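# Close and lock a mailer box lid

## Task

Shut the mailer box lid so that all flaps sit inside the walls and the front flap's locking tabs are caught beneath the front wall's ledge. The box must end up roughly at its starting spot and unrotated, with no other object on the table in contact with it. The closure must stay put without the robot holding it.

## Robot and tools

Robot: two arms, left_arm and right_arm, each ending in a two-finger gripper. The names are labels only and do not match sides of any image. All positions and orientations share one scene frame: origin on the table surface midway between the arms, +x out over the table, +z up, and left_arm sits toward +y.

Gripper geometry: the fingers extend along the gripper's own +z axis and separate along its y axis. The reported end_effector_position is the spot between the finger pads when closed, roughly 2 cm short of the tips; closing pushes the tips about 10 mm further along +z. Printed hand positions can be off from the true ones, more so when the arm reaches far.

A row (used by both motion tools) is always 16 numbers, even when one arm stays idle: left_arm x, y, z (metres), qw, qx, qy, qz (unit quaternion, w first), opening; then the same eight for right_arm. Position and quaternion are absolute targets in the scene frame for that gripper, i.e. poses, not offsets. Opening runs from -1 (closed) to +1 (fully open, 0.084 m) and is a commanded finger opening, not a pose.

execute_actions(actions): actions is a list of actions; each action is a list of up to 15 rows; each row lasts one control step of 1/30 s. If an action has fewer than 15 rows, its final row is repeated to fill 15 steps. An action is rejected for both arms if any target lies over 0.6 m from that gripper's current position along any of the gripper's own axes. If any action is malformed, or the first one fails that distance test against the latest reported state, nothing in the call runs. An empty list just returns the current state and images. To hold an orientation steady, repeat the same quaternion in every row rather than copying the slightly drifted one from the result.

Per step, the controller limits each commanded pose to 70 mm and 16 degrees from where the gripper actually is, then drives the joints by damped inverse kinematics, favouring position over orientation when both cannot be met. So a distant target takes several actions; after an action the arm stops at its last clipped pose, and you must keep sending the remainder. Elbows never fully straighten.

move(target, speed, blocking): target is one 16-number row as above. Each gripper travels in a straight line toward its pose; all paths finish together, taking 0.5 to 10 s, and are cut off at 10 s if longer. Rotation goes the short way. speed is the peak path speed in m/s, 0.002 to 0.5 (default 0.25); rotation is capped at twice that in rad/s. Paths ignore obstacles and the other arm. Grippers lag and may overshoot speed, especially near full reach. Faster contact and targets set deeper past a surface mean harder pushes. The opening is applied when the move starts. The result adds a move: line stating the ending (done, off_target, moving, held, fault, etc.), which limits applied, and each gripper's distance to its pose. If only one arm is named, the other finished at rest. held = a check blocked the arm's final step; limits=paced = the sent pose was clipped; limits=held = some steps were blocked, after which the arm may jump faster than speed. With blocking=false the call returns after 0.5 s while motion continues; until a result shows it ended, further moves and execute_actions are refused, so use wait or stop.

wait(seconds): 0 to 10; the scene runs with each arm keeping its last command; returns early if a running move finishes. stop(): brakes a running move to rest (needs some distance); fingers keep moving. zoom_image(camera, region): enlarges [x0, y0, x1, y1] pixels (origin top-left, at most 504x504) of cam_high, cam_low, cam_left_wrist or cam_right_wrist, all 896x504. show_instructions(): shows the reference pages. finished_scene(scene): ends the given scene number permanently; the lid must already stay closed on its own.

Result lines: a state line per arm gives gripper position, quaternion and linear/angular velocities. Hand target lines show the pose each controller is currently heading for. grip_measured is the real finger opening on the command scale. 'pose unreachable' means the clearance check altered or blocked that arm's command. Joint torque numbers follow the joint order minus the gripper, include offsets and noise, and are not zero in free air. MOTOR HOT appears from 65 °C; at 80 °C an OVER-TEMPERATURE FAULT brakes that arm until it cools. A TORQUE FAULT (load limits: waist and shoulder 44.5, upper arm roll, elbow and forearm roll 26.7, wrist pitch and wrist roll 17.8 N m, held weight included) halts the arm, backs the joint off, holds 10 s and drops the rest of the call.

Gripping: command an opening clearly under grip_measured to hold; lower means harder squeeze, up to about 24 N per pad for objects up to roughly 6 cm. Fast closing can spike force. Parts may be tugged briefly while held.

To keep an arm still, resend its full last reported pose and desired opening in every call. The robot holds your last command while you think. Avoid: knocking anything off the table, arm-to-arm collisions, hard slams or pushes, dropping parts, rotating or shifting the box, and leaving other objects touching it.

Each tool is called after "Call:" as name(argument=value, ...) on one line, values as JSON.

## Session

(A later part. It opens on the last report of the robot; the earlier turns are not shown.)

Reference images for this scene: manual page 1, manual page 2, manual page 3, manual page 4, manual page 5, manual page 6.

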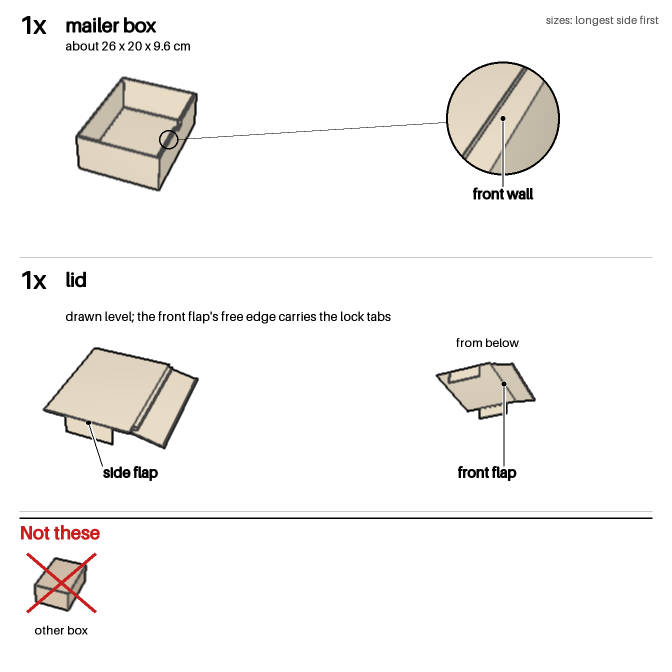

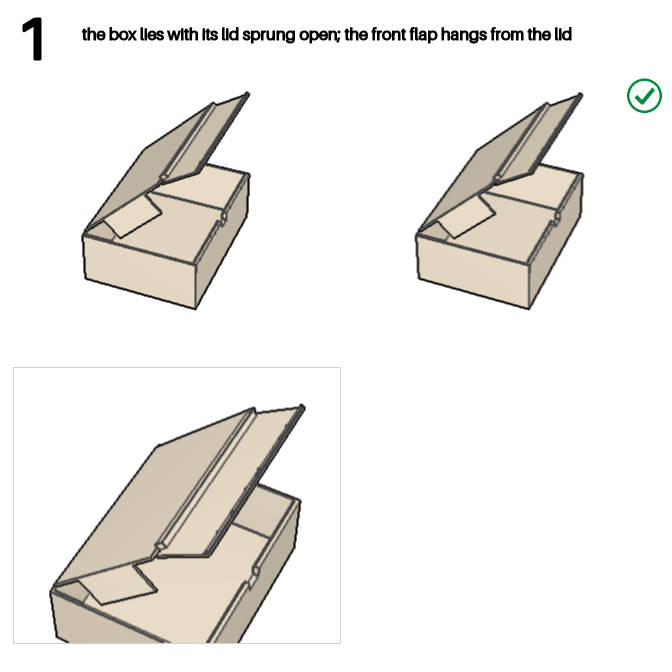

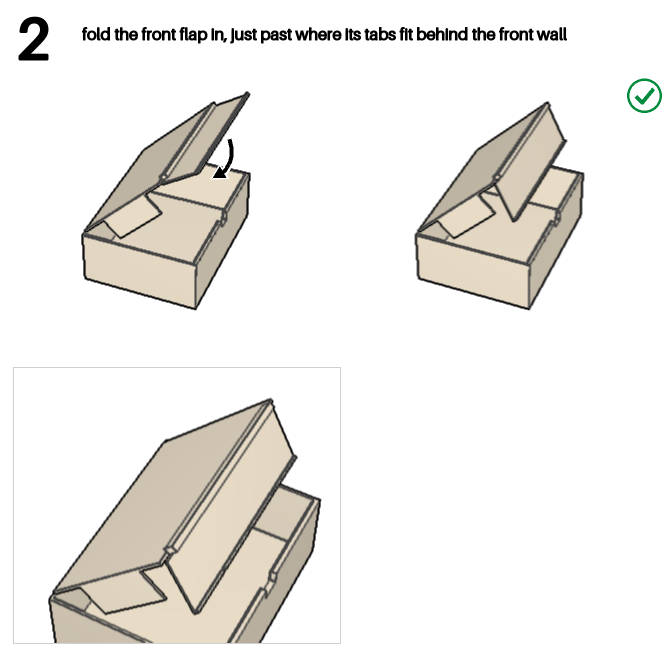

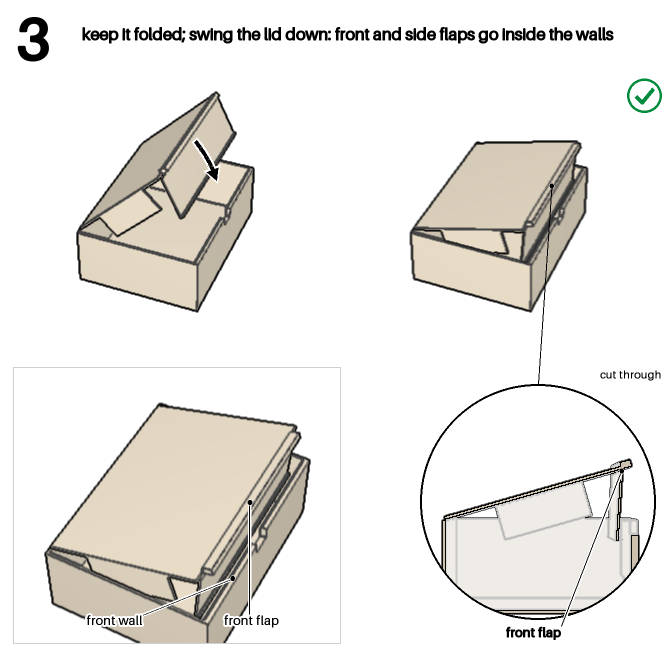

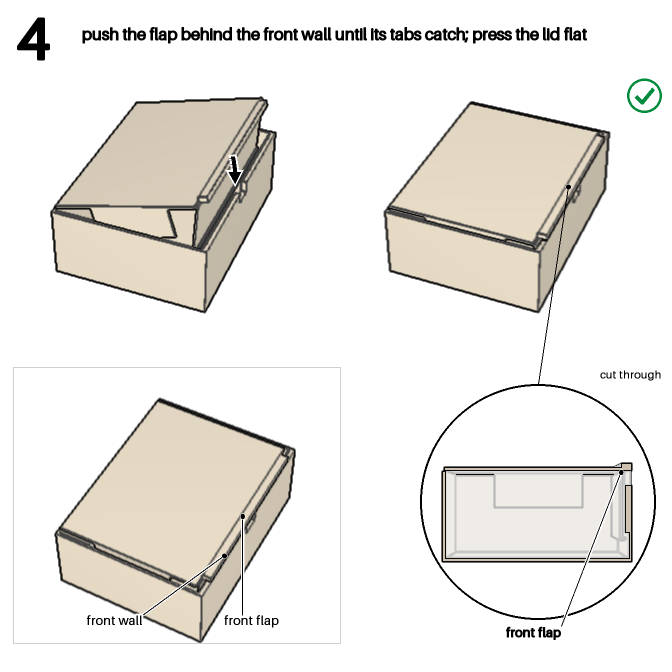

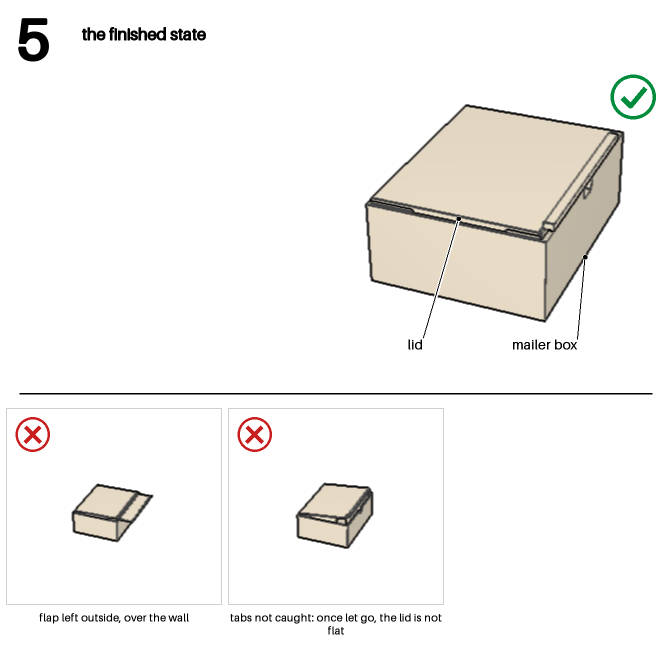

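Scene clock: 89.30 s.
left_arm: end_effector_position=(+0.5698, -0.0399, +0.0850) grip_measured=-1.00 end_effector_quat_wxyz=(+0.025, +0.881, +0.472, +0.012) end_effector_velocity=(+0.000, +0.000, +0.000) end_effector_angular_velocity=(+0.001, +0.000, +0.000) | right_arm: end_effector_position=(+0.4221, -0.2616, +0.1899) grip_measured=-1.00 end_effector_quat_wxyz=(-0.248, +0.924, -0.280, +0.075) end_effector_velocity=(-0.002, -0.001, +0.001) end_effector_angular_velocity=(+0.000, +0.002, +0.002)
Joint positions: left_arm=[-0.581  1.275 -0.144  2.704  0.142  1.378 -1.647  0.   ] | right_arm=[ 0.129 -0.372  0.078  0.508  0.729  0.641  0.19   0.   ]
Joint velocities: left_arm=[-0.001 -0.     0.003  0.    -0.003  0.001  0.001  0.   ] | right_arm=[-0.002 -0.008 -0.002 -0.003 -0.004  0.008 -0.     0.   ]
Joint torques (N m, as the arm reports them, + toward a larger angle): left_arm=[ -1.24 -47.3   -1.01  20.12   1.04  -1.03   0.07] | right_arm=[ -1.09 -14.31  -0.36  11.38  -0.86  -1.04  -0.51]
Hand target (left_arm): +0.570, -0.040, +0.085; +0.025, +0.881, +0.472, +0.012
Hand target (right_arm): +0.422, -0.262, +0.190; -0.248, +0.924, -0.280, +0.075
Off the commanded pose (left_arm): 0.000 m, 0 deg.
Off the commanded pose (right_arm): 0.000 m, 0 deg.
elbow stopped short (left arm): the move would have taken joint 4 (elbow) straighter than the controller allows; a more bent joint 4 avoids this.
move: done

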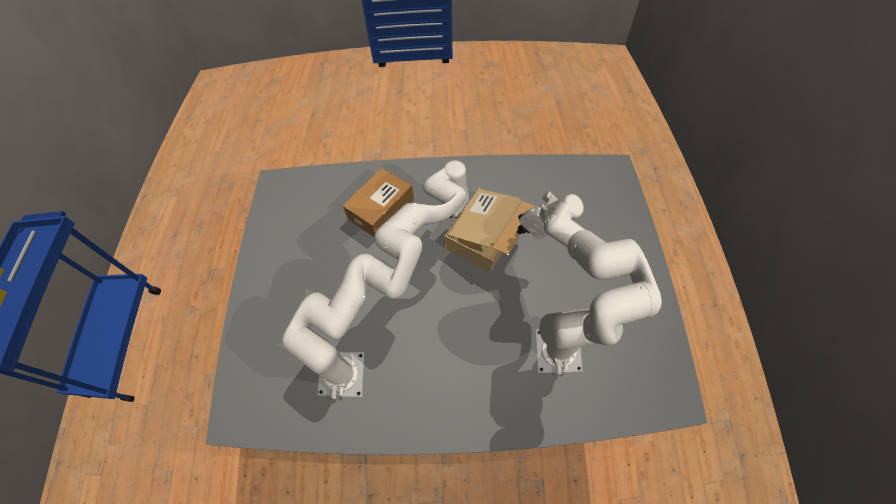

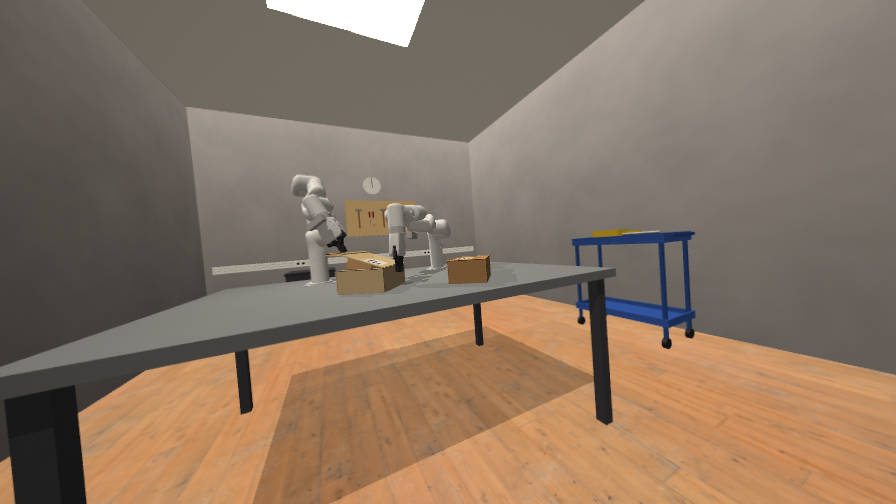

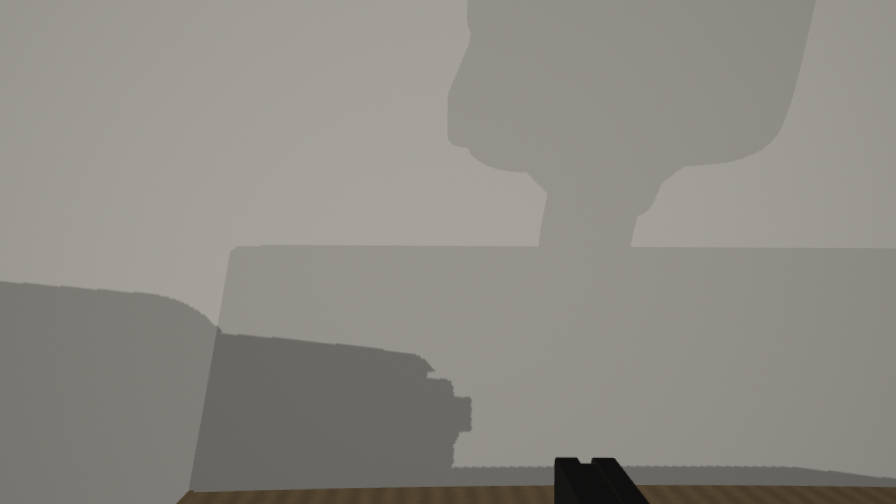

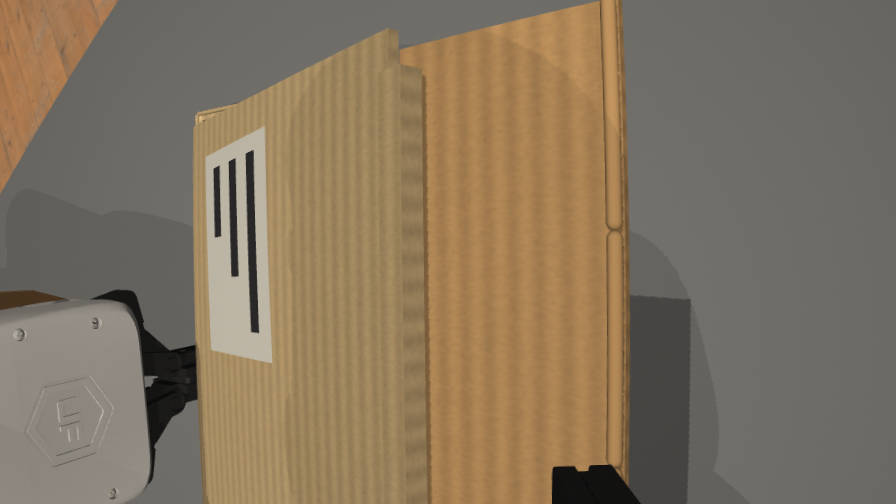

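Call:
move(target=[0.570,-0.040,0.085,0.024,0.881,0.472,0.012,-1,0.425,-0.258,0.165,-0.248,0.924,-0.28,0.075,-1], speed=0.03)

Call:
zoom_image(camera="cam_low", region=[300,190,460,310])

Call:
move(target=[0.570,-0.040,0.085,0.024,0.881,0.472,0.012,-1,0.439,-0.237,0.150,-0.248,0.924,-0.28,0.075,-1], speed=0.03)

Call:
zoom_image(camera="cam_low", region=[300,190,460,310])

Scene clock: 107.70 s.
left_arm: end_effector_position=(+0.5698, -0.0399, +0.0850) grip_measured=-1.00 end_effector_quat_wxyz=(+0.025, +0.881, +0.472, +0.012) end_effector_velocity=(+0.000, -0.000, +0.000) end_effector_angular_velocity=(+0.000, -0.001, -0.000) | right_arm: end_effector_position=(+0.4249, -0.2581, +0.1653) grip_measured=-1.00 end_effector_quat_wxyz=(-0.248, +0.924, -0.280, +0.075) end_effector_velocity=(+0.001, +0.001, -0.002) end_effector_angular_velocity=(+0.002, -0.003, +0.000)
Joint positions: left_arm=[-0.581  1.275 -0.141  2.704  0.139  1.378 -1.647  0.   ] | right_arm=[ 0.158 -0.304  0.078  0.494  0.8    0.564  0.124  0.   ]
Joint velocities: left_arm=[-0.001 -0.001  0.003  0.    -0.002  0.     0.001  0.   ] | right_arm=[ 0.005  0.007 -0.001  0.001  0.011 -0.008 -0.009  0.   ]
Joint torques (N m, as the arm reports them, + toward a larger angle): left_arm=[ -1.   -47.17  -1.    20.26   1.19  -1.09   0.2 ] | right_arm=[ -1.39 -15.71  -0.44  11.07  -0.84  -1.07  -0.55]
Hand target (left_arm): +0.570, -0.040, +0.085; +0.025, +0.881, +0.472, +0.012
Hand target (right_arm): +0.425, -0.258, +0.165; -0.248, +0.924, -0.280, +0.075
Off the commanded pose (left_arm): 0.000 m, 0 deg.
Off the commanded pose (right_arm): 0.000 m, 0 deg.
elbow stopped short (left arm): the move would have taken joint 4 (elbow) straighter than the controller allows; a more bent joint 4 avoids this.
move: done

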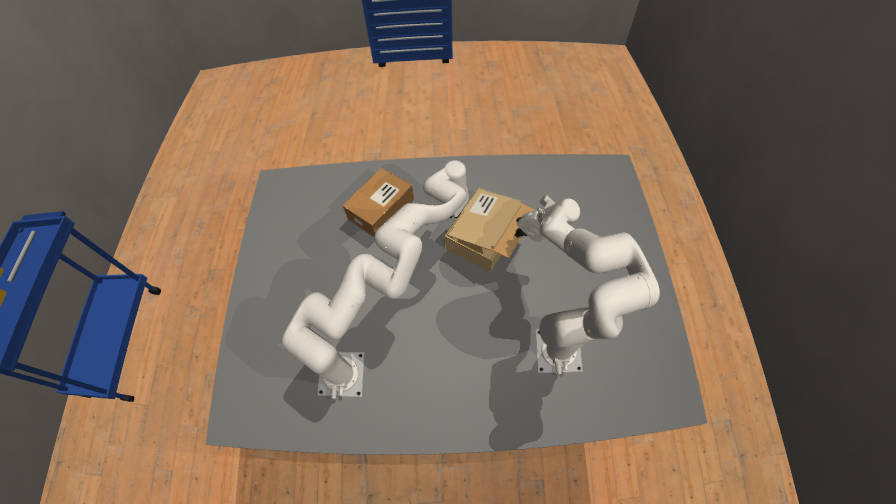

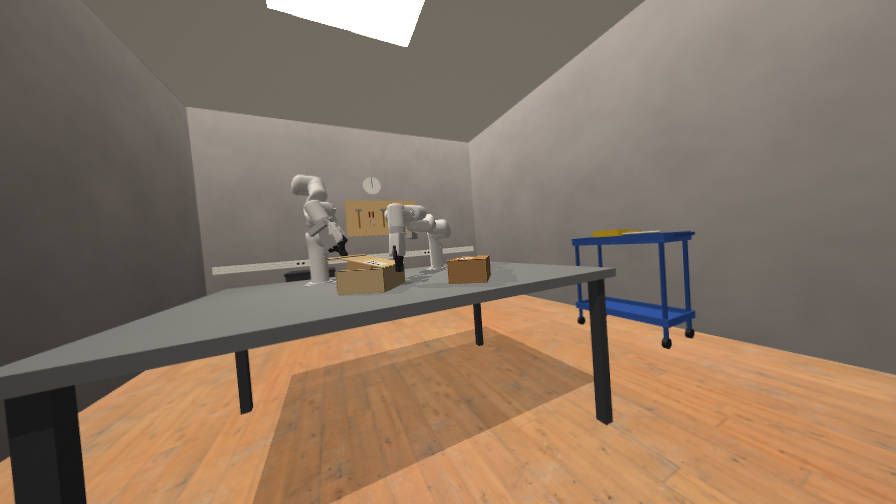

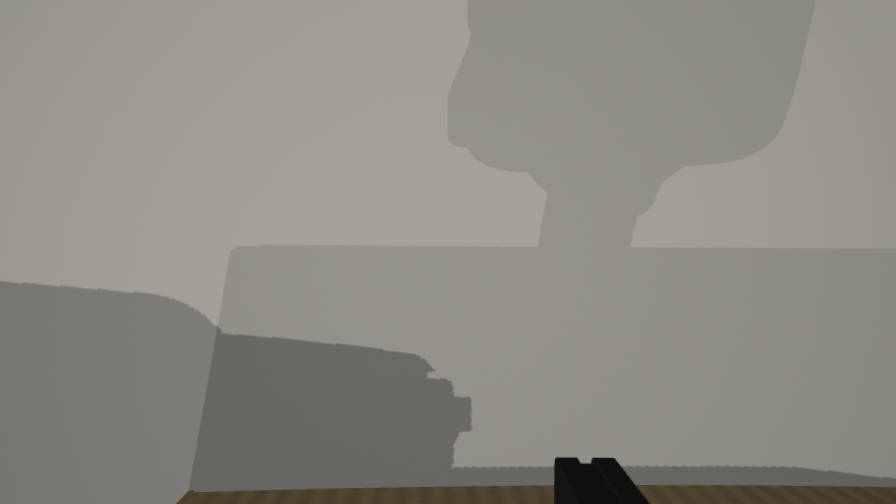

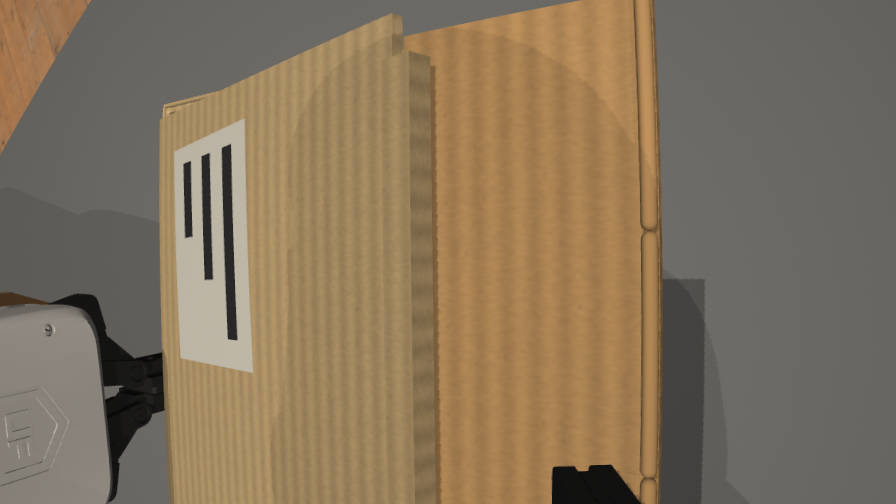

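Region (300, 190, 460, 310) of cam_low's 896x504 image, scaled by 3.150, with more detail than that image has; it fills the top 378 rows of this view, and the rest is white.

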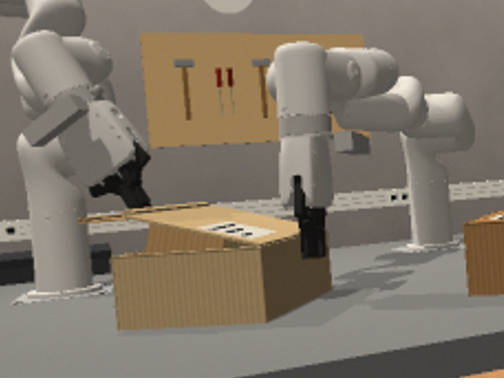

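Scene clock: 109.07 s.
left_arm: end_effector_position=(+0.5698, -0.0399, +0.0850) grip_measured=-1.00 end_effector_quat_wxyz=(+0.025, +0.881, +0.472, +0.012) end_effector_velocity=(+0.000, -0.000, +0.000) end_effector_angular_velocity=(-0.000, -0.002, -0.001) | right_arm: end_effector_position=(+0.4389, -0.2373, +0.1502) grip_measured=-1.00 end_effector_quat_wxyz=(-0.248, +0.924, -0.280, +0.075) end_effector_velocity=(+0.001, +0.001, -0.001) end_effector_angular_velocity=(+0.001, -0.001, -0.002)
Joint positions: left_arm=[-0.582  1.275 -0.138  2.704  0.136  1.378 -1.646  0.   ] | right_arm=[ 0.197 -0.204  0.107  0.537  0.862  0.49   0.109  0.   ]
Joint velocities: left_arm=[-0.001 -0.     0.003  0.    -0.002 -0.002  0.001  0.   ] | right_arm=[ 0.001  0.006  0.002  0.004  0.005 -0.005 -0.002  0.   ]
Joint torques (N m, as the arm reports them, + toward a larger angle): left_arm=[ -1.13 -47.15  -1.03  20.15   1.12  -0.93   0.22] | right_arm=[ -1.44 -17.94  -0.25  10.74  -0.74  -0.97  -0.33]
Hand target (left_arm): +0.570, -0.040, +0.085; +0.025, +0.881, +0.472, +0.012
Hand target (right_arm): +0.439, -0.237, +0.150; -0.248, +0.924, -0.280, +0.075
Off the commanded pose (left_arm): 0.000 m, 0 deg.
Off the commanded pose (right_arm): 0.000 m, 0 deg.
elbow stopped short (left arm): the move would have taken joint 4 (elbow) straighter than the controller allows; a more bent joint 4 avoids this.
move: done

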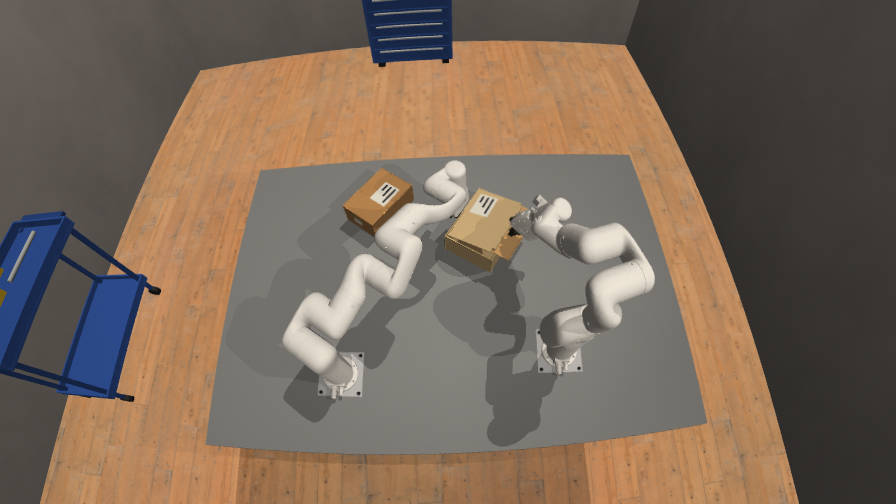

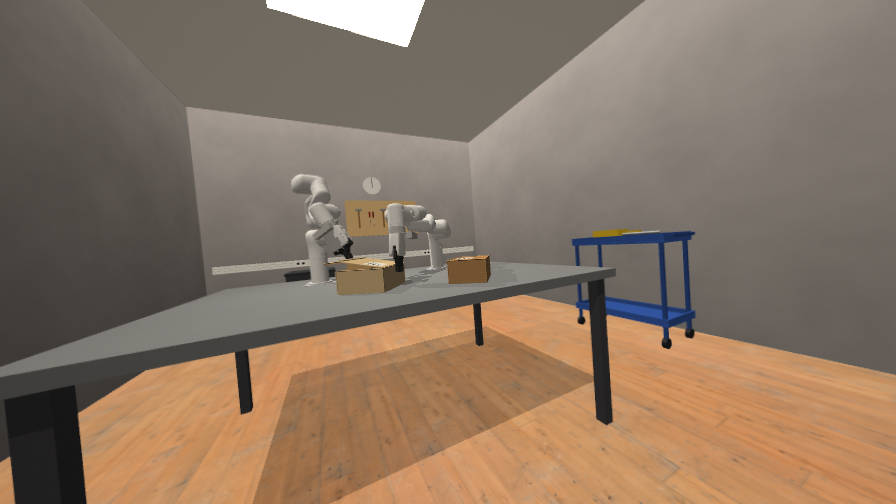

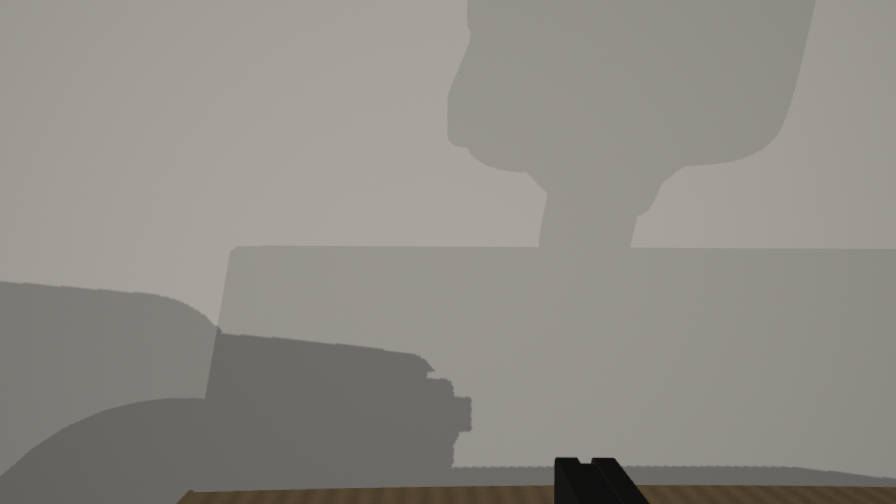

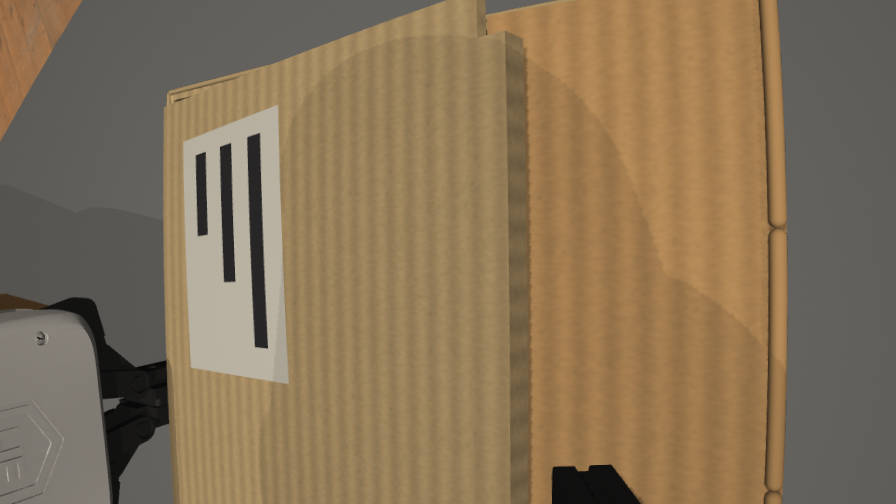

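Region (300, 190, 460, 310) of cam_low's 896x504 image, scaled by 3.150, with more detail than that image has; it fills the top 378 rows of this view, and the rest is white.

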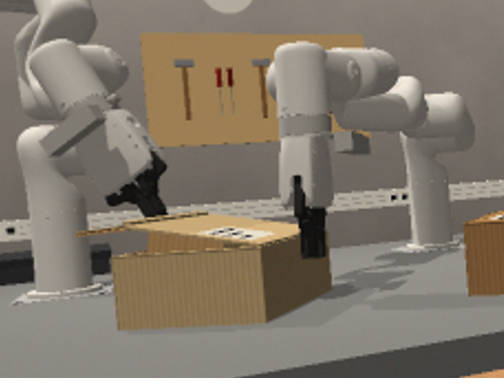

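Call:
move(target=[0.570,-0.040,0.085,0.024,0.881,0.472,0.012,-1,0.428,-0.254,0.31,-0.248,0.924,-0.28,0.075,-1], speed=0.06)

Call:
zoom_image(camera="cam_low", region=[300,190,460,310])

Scene clock: 155.73 s.
left_arm: end_effector_position=(+0.5698, -0.0399, +0.0850) grip_measured=-1.00 end_effector_quat_wxyz=(+0.025, +0.881, +0.472, +0.012) end_effector_velocity=(+0.001, +0.001, -0.000) end_effector_angular_velocity=(+0.000, -0.000, +0.002) | right_arm: end_effector_position=(+0.4282, -0.2535, +0.3095) grip_measured=-1.00 end_effector_quat_wxyz=(-0.249, +0.924, -0.280, +0.075) end_effector_velocity=(+0.000, +0.000, +0.003) end_effector_angular_velocity=(+0.001, -0.001, -0.001)
Joint positions: left_arm=[-0.583  1.275 -0.132  2.704  0.13   1.378 -1.645  0.   ] | right_arm=[ 0.082 -0.492  0.078  0.747  0.543  0.96   0.428  0.   ]
Joint velocities: left_arm=[ 0.001  0.     0.003  0.    -0.002 -0.     0.001  0.   ] | right_arm=[-0.002 -0.002  0.     0.007 -0.001  0.007  0.003  0.   ]
Joint torques (N m, as the arm reports them, + toward a larger angle): left_arm=[ -0.92 -47.17  -1.15  20.3    1.03  -1.03   0.13] | right_arm=[ -1.46 -12.57  -0.93  12.42  -0.45  -1.21  -0.47]
Hand target (left_arm): +0.570, -0.040, +0.085; +0.025, +0.881, +0.472, +0.012
Hand target (right_arm): +0.428, -0.254, +0.310; -0.249, +0.924, -0.280, +0.075
Off the commanded pose (left_arm): 0.000 m, 0 deg.
Off the commanded pose (right_arm): 0.001 m, 0 deg.
elbow stopped short (left arm): the move would have taken joint 4 (elbow) straighter than the controller allows; a more bent joint 4 avoids this.
move: done

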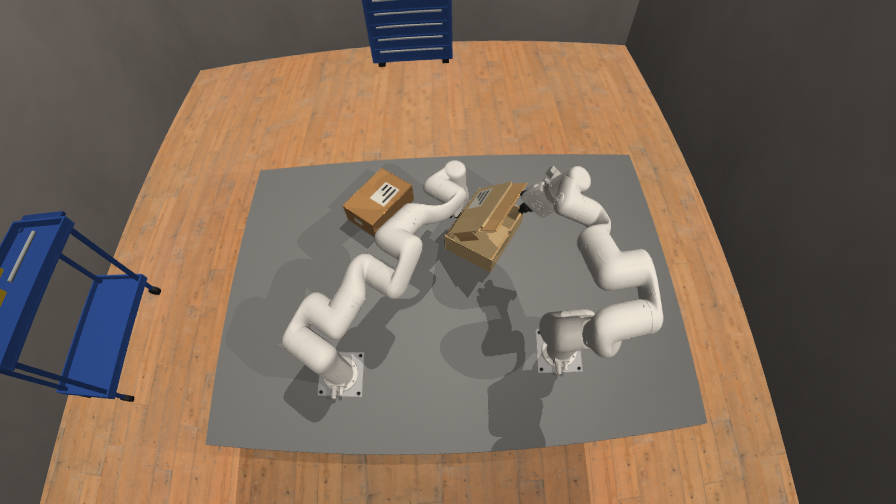

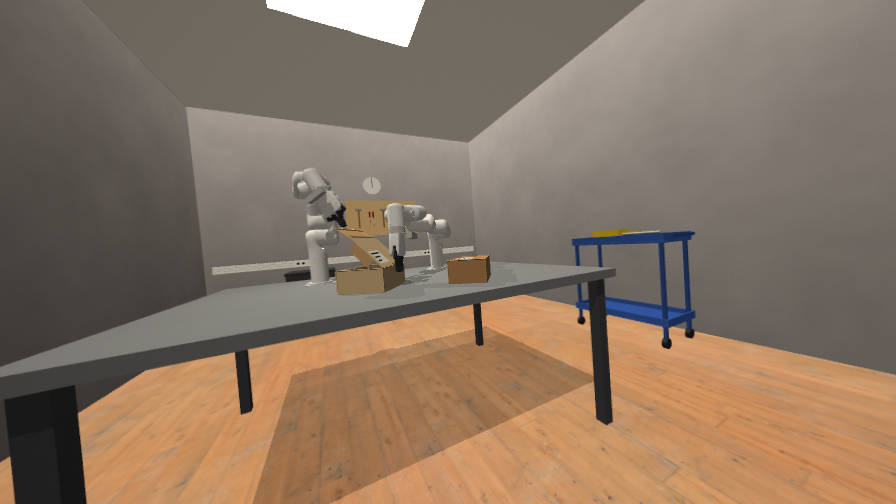

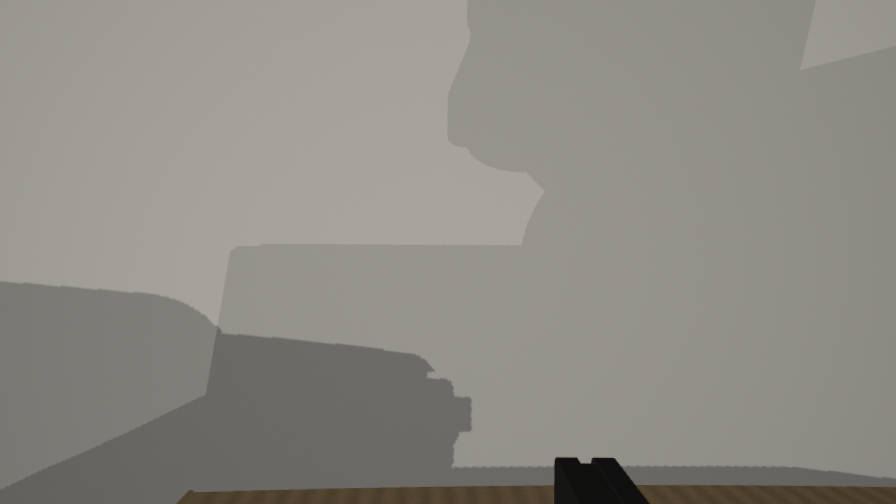

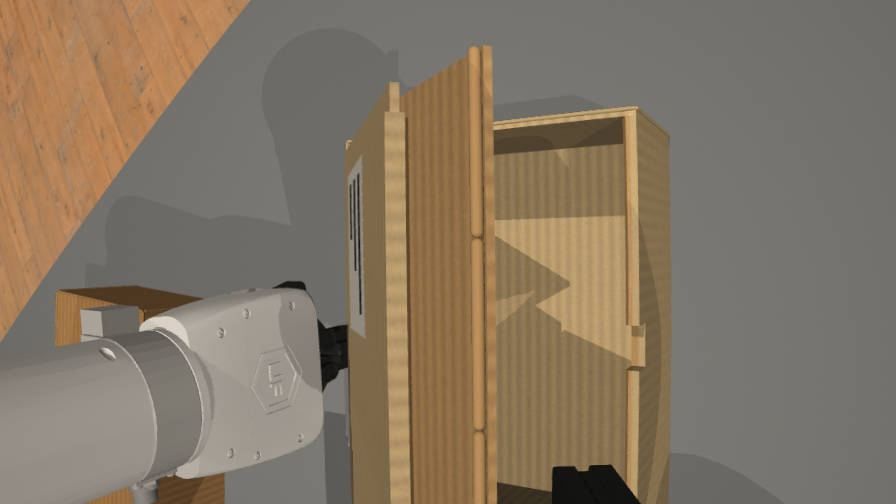

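Region (300, 190, 460, 310) of cam_low's 896x504 image, scaled by 3.150, with more detail than that image has; it fills the top 378 rows of this view, and the rest is white.

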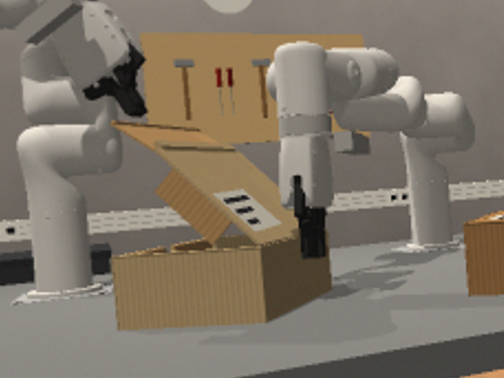

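Call:
move(target=[0.570,-0.040,0.085,0.024,0.881,0.472,0.012,-1,0.445,-0.228,0.31,-0.248,0.924,-0.28,0.075,-1], speed=0.05)

Call:
move(target=[0.570,-0.040,0.085,0.024,0.881,0.472,0.012,-1,0.445,-0.228,0.27,-0.248,0.924,-0.28,0.075,-1], speed=0.03)

Call:
zoom_image(camera="cam_low", region=[300,190,460,310])

Scene clock: 170.17 s.
left_arm: end_effector_position=(+0.5698, -0.0399, +0.0850) grip_measured=-1.00 end_effector_quat_wxyz=(+0.025, +0.881, +0.472, +0.012) end_effector_velocity=(-0.000, +0.000, -0.000) end_effector_angular_velocity=(+0.001, +0.001, -0.000) | right_arm: end_effector_position=(+0.4449, -0.2284, +0.3100) grip_measured=-1.00 end_effector_quat_wxyz=(-0.248, +0.924, -0.280, +0.075) end_effector_velocity=(+0.001, +0.002, +0.000) end_effector_angular_velocity=(-0.003, -0.002, +0.002)
Joint positions: left_arm=[-0.584  1.275 -0.13   2.704  0.128  1.377 -1.645  0.   ] | right_arm=[ 0.099 -0.422  0.125  0.799  0.548  0.917  0.477  0.   ]
Joint velocities: left_arm=[-0.001 -0.     0.003 -0.    -0.003  0.002  0.     0.   ] | right_arm=[ 0.001  0.005  0.005  0.005 -0.003 -0.003  0.004  0.   ]
Joint torques (N m, as the arm reports them, + toward a larger angle): left_arm=[ -0.9  -46.98  -1.08  20.22   1.07  -0.94   0.17] | right_arm=[ -1.14 -14.49  -1.27  12.44  -0.43  -1.22  -0.48]
Hand target (left_arm): +0.570, -0.040, +0.085; +0.025, +0.881, +0.472, +0.012
Hand target (right_arm): +0.445, -0.228, +0.310; -0.248, +0.924, -0.280, +0.075
Off the commanded pose (left_arm): 0.000 m, 0 deg.
Off the commanded pose (right_arm): 0.000 m, 0 deg.
elbow stopped short (left arm): the move would have taken joint 4 (elbow) straighter than the controller allows; a more bent joint 4 avoids this.
move: done

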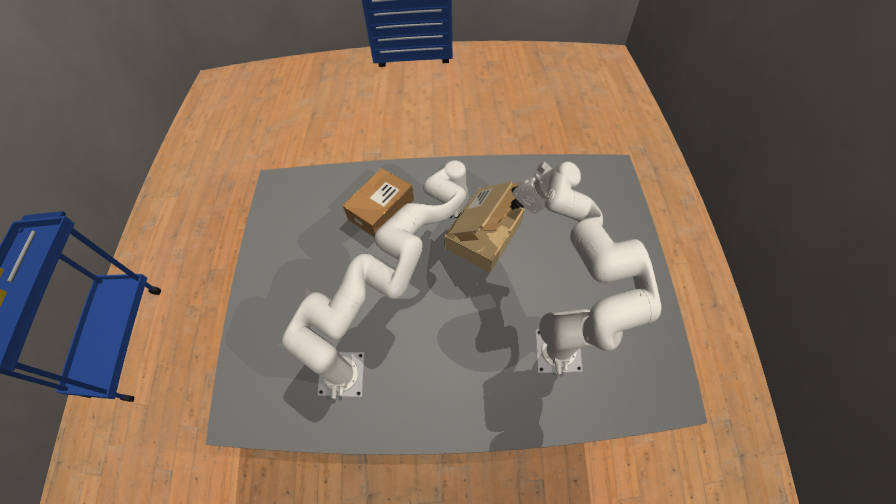

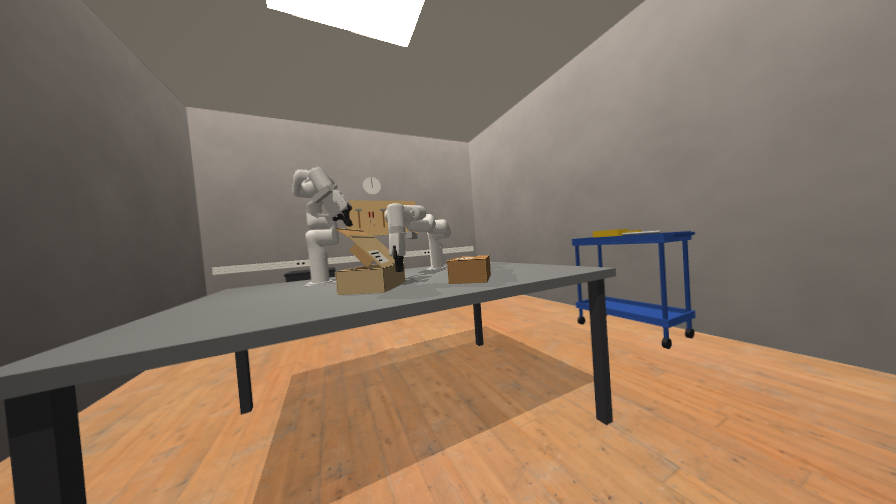

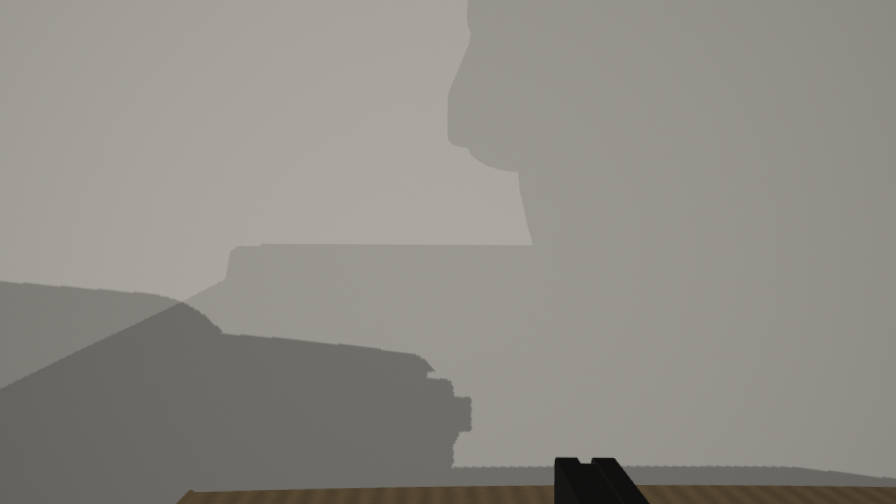

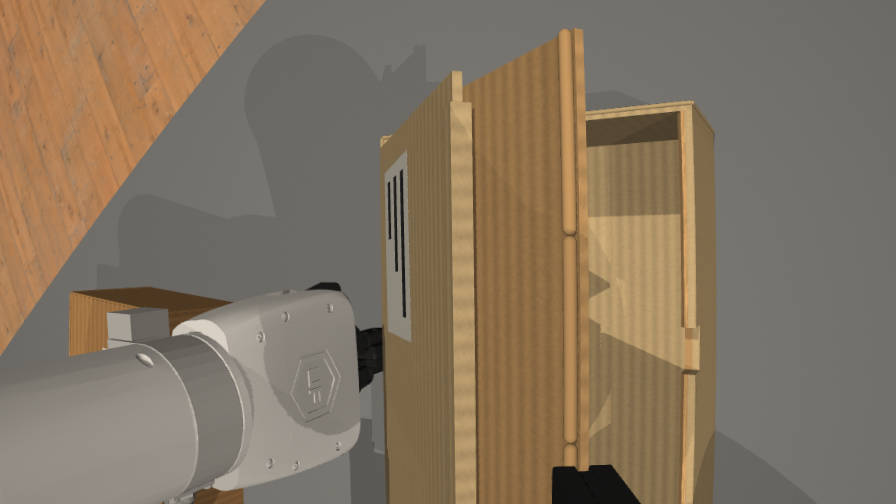

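Scene clock: 171.83 s.
left_arm: end_effector_position=(+0.5698, -0.0399, +0.0850) grip_measured=-1.00 end_effector_quat_wxyz=(+0.025, +0.881, +0.472, +0.012) end_effector_velocity=(+0.000, -0.001, +0.001) end_effector_angular_velocity=(-0.001, -0.002, -0.001) | right_arm: end_effector_position=(+0.4450, -0.2281, +0.2703) grip_measured=-1.00 end_effector_quat_wxyz=(-0.248, +0.924, -0.280, +0.075) end_effector_velocity=(+0.001, -0.000, -0.001) end_effector_angular_velocity=(-0.000, -0.003, +0.000)
Joint positions: left_arm=[-0.585  1.275 -0.127  2.704  0.125  1.377 -1.644  0.   ] | right_arm=[ 0.116 -0.392  0.13   0.714  0.593  0.809  0.419  0.   ]
Joint velocities: left_arm=[-0.001 -0.001  0.003  0.    -0.003 -0.001  0.001  0.   ] | right_arm=[ 0.001  0.002  0.    -0.004  0.003 -0.007 -0.005  0.   ]
Joint torques (N m, as the arm reports them, + toward a larger angle): left_arm=[ -1.17 -46.88  -1.08  20.32   1.1   -1.07   0.14] | right_arm=[ -1.42 -15.22  -1.04  12.14  -0.5   -1.1   -0.36]
Hand target (left_arm): +0.570, -0.040, +0.085; +0.025, +0.881, +0.472, +0.012
Hand target (right_arm): +0.445, -0.228, +0.270; -0.248, +0.924, -0.280, +0.075
Off the commanded pose (left_arm): 0.000 m, 0 deg.
Off the commanded pose (right_arm): 0.000 m, 0 deg.
elbow stopped short (left arm): the move would have taken joint 4 (elbow) straighter than the controller allows; a more bent joint 4 avoids this.
move: done

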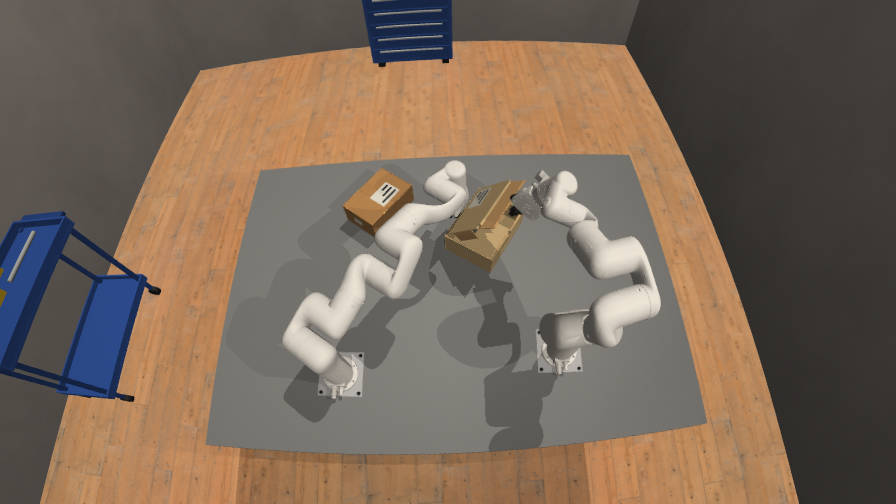

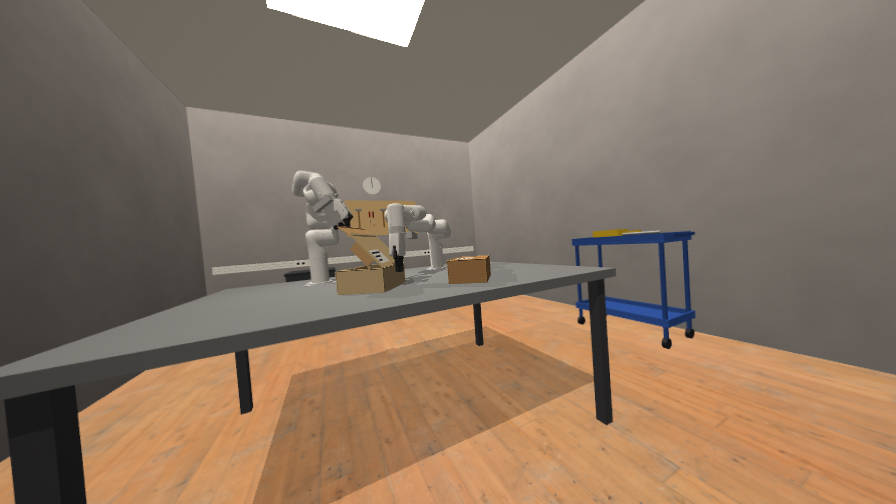

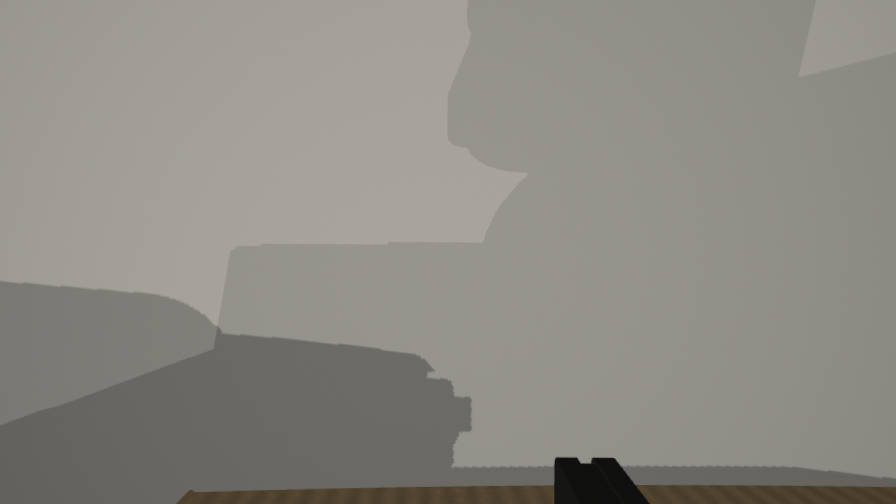

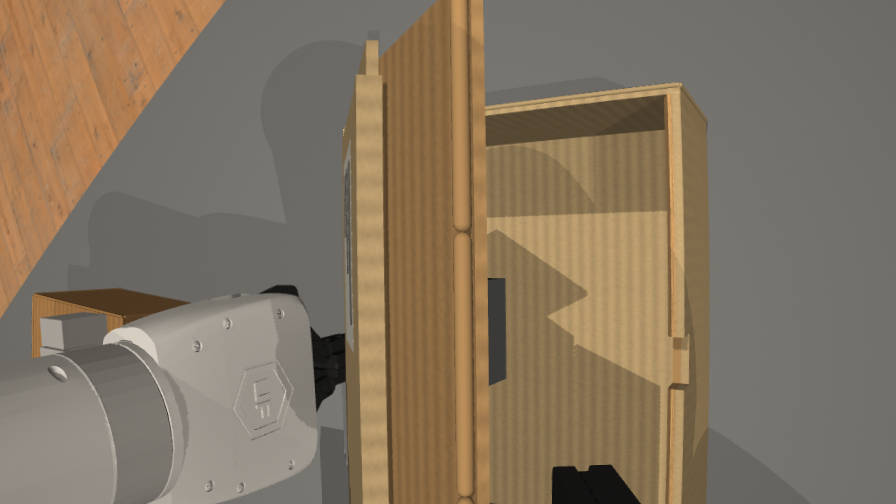

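Region (300, 190, 460, 310) of cam_low's 896x504 image, scaled by 3.150, with more detail than that image has; it fills the top 378 rows of this view, and the rest is white.

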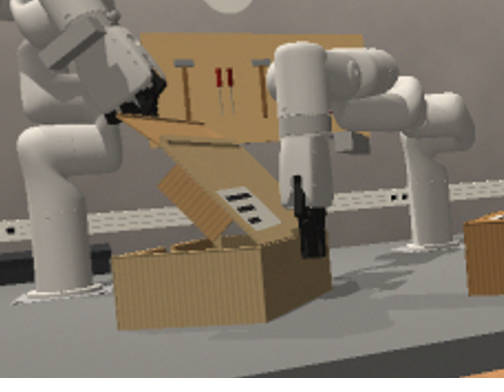

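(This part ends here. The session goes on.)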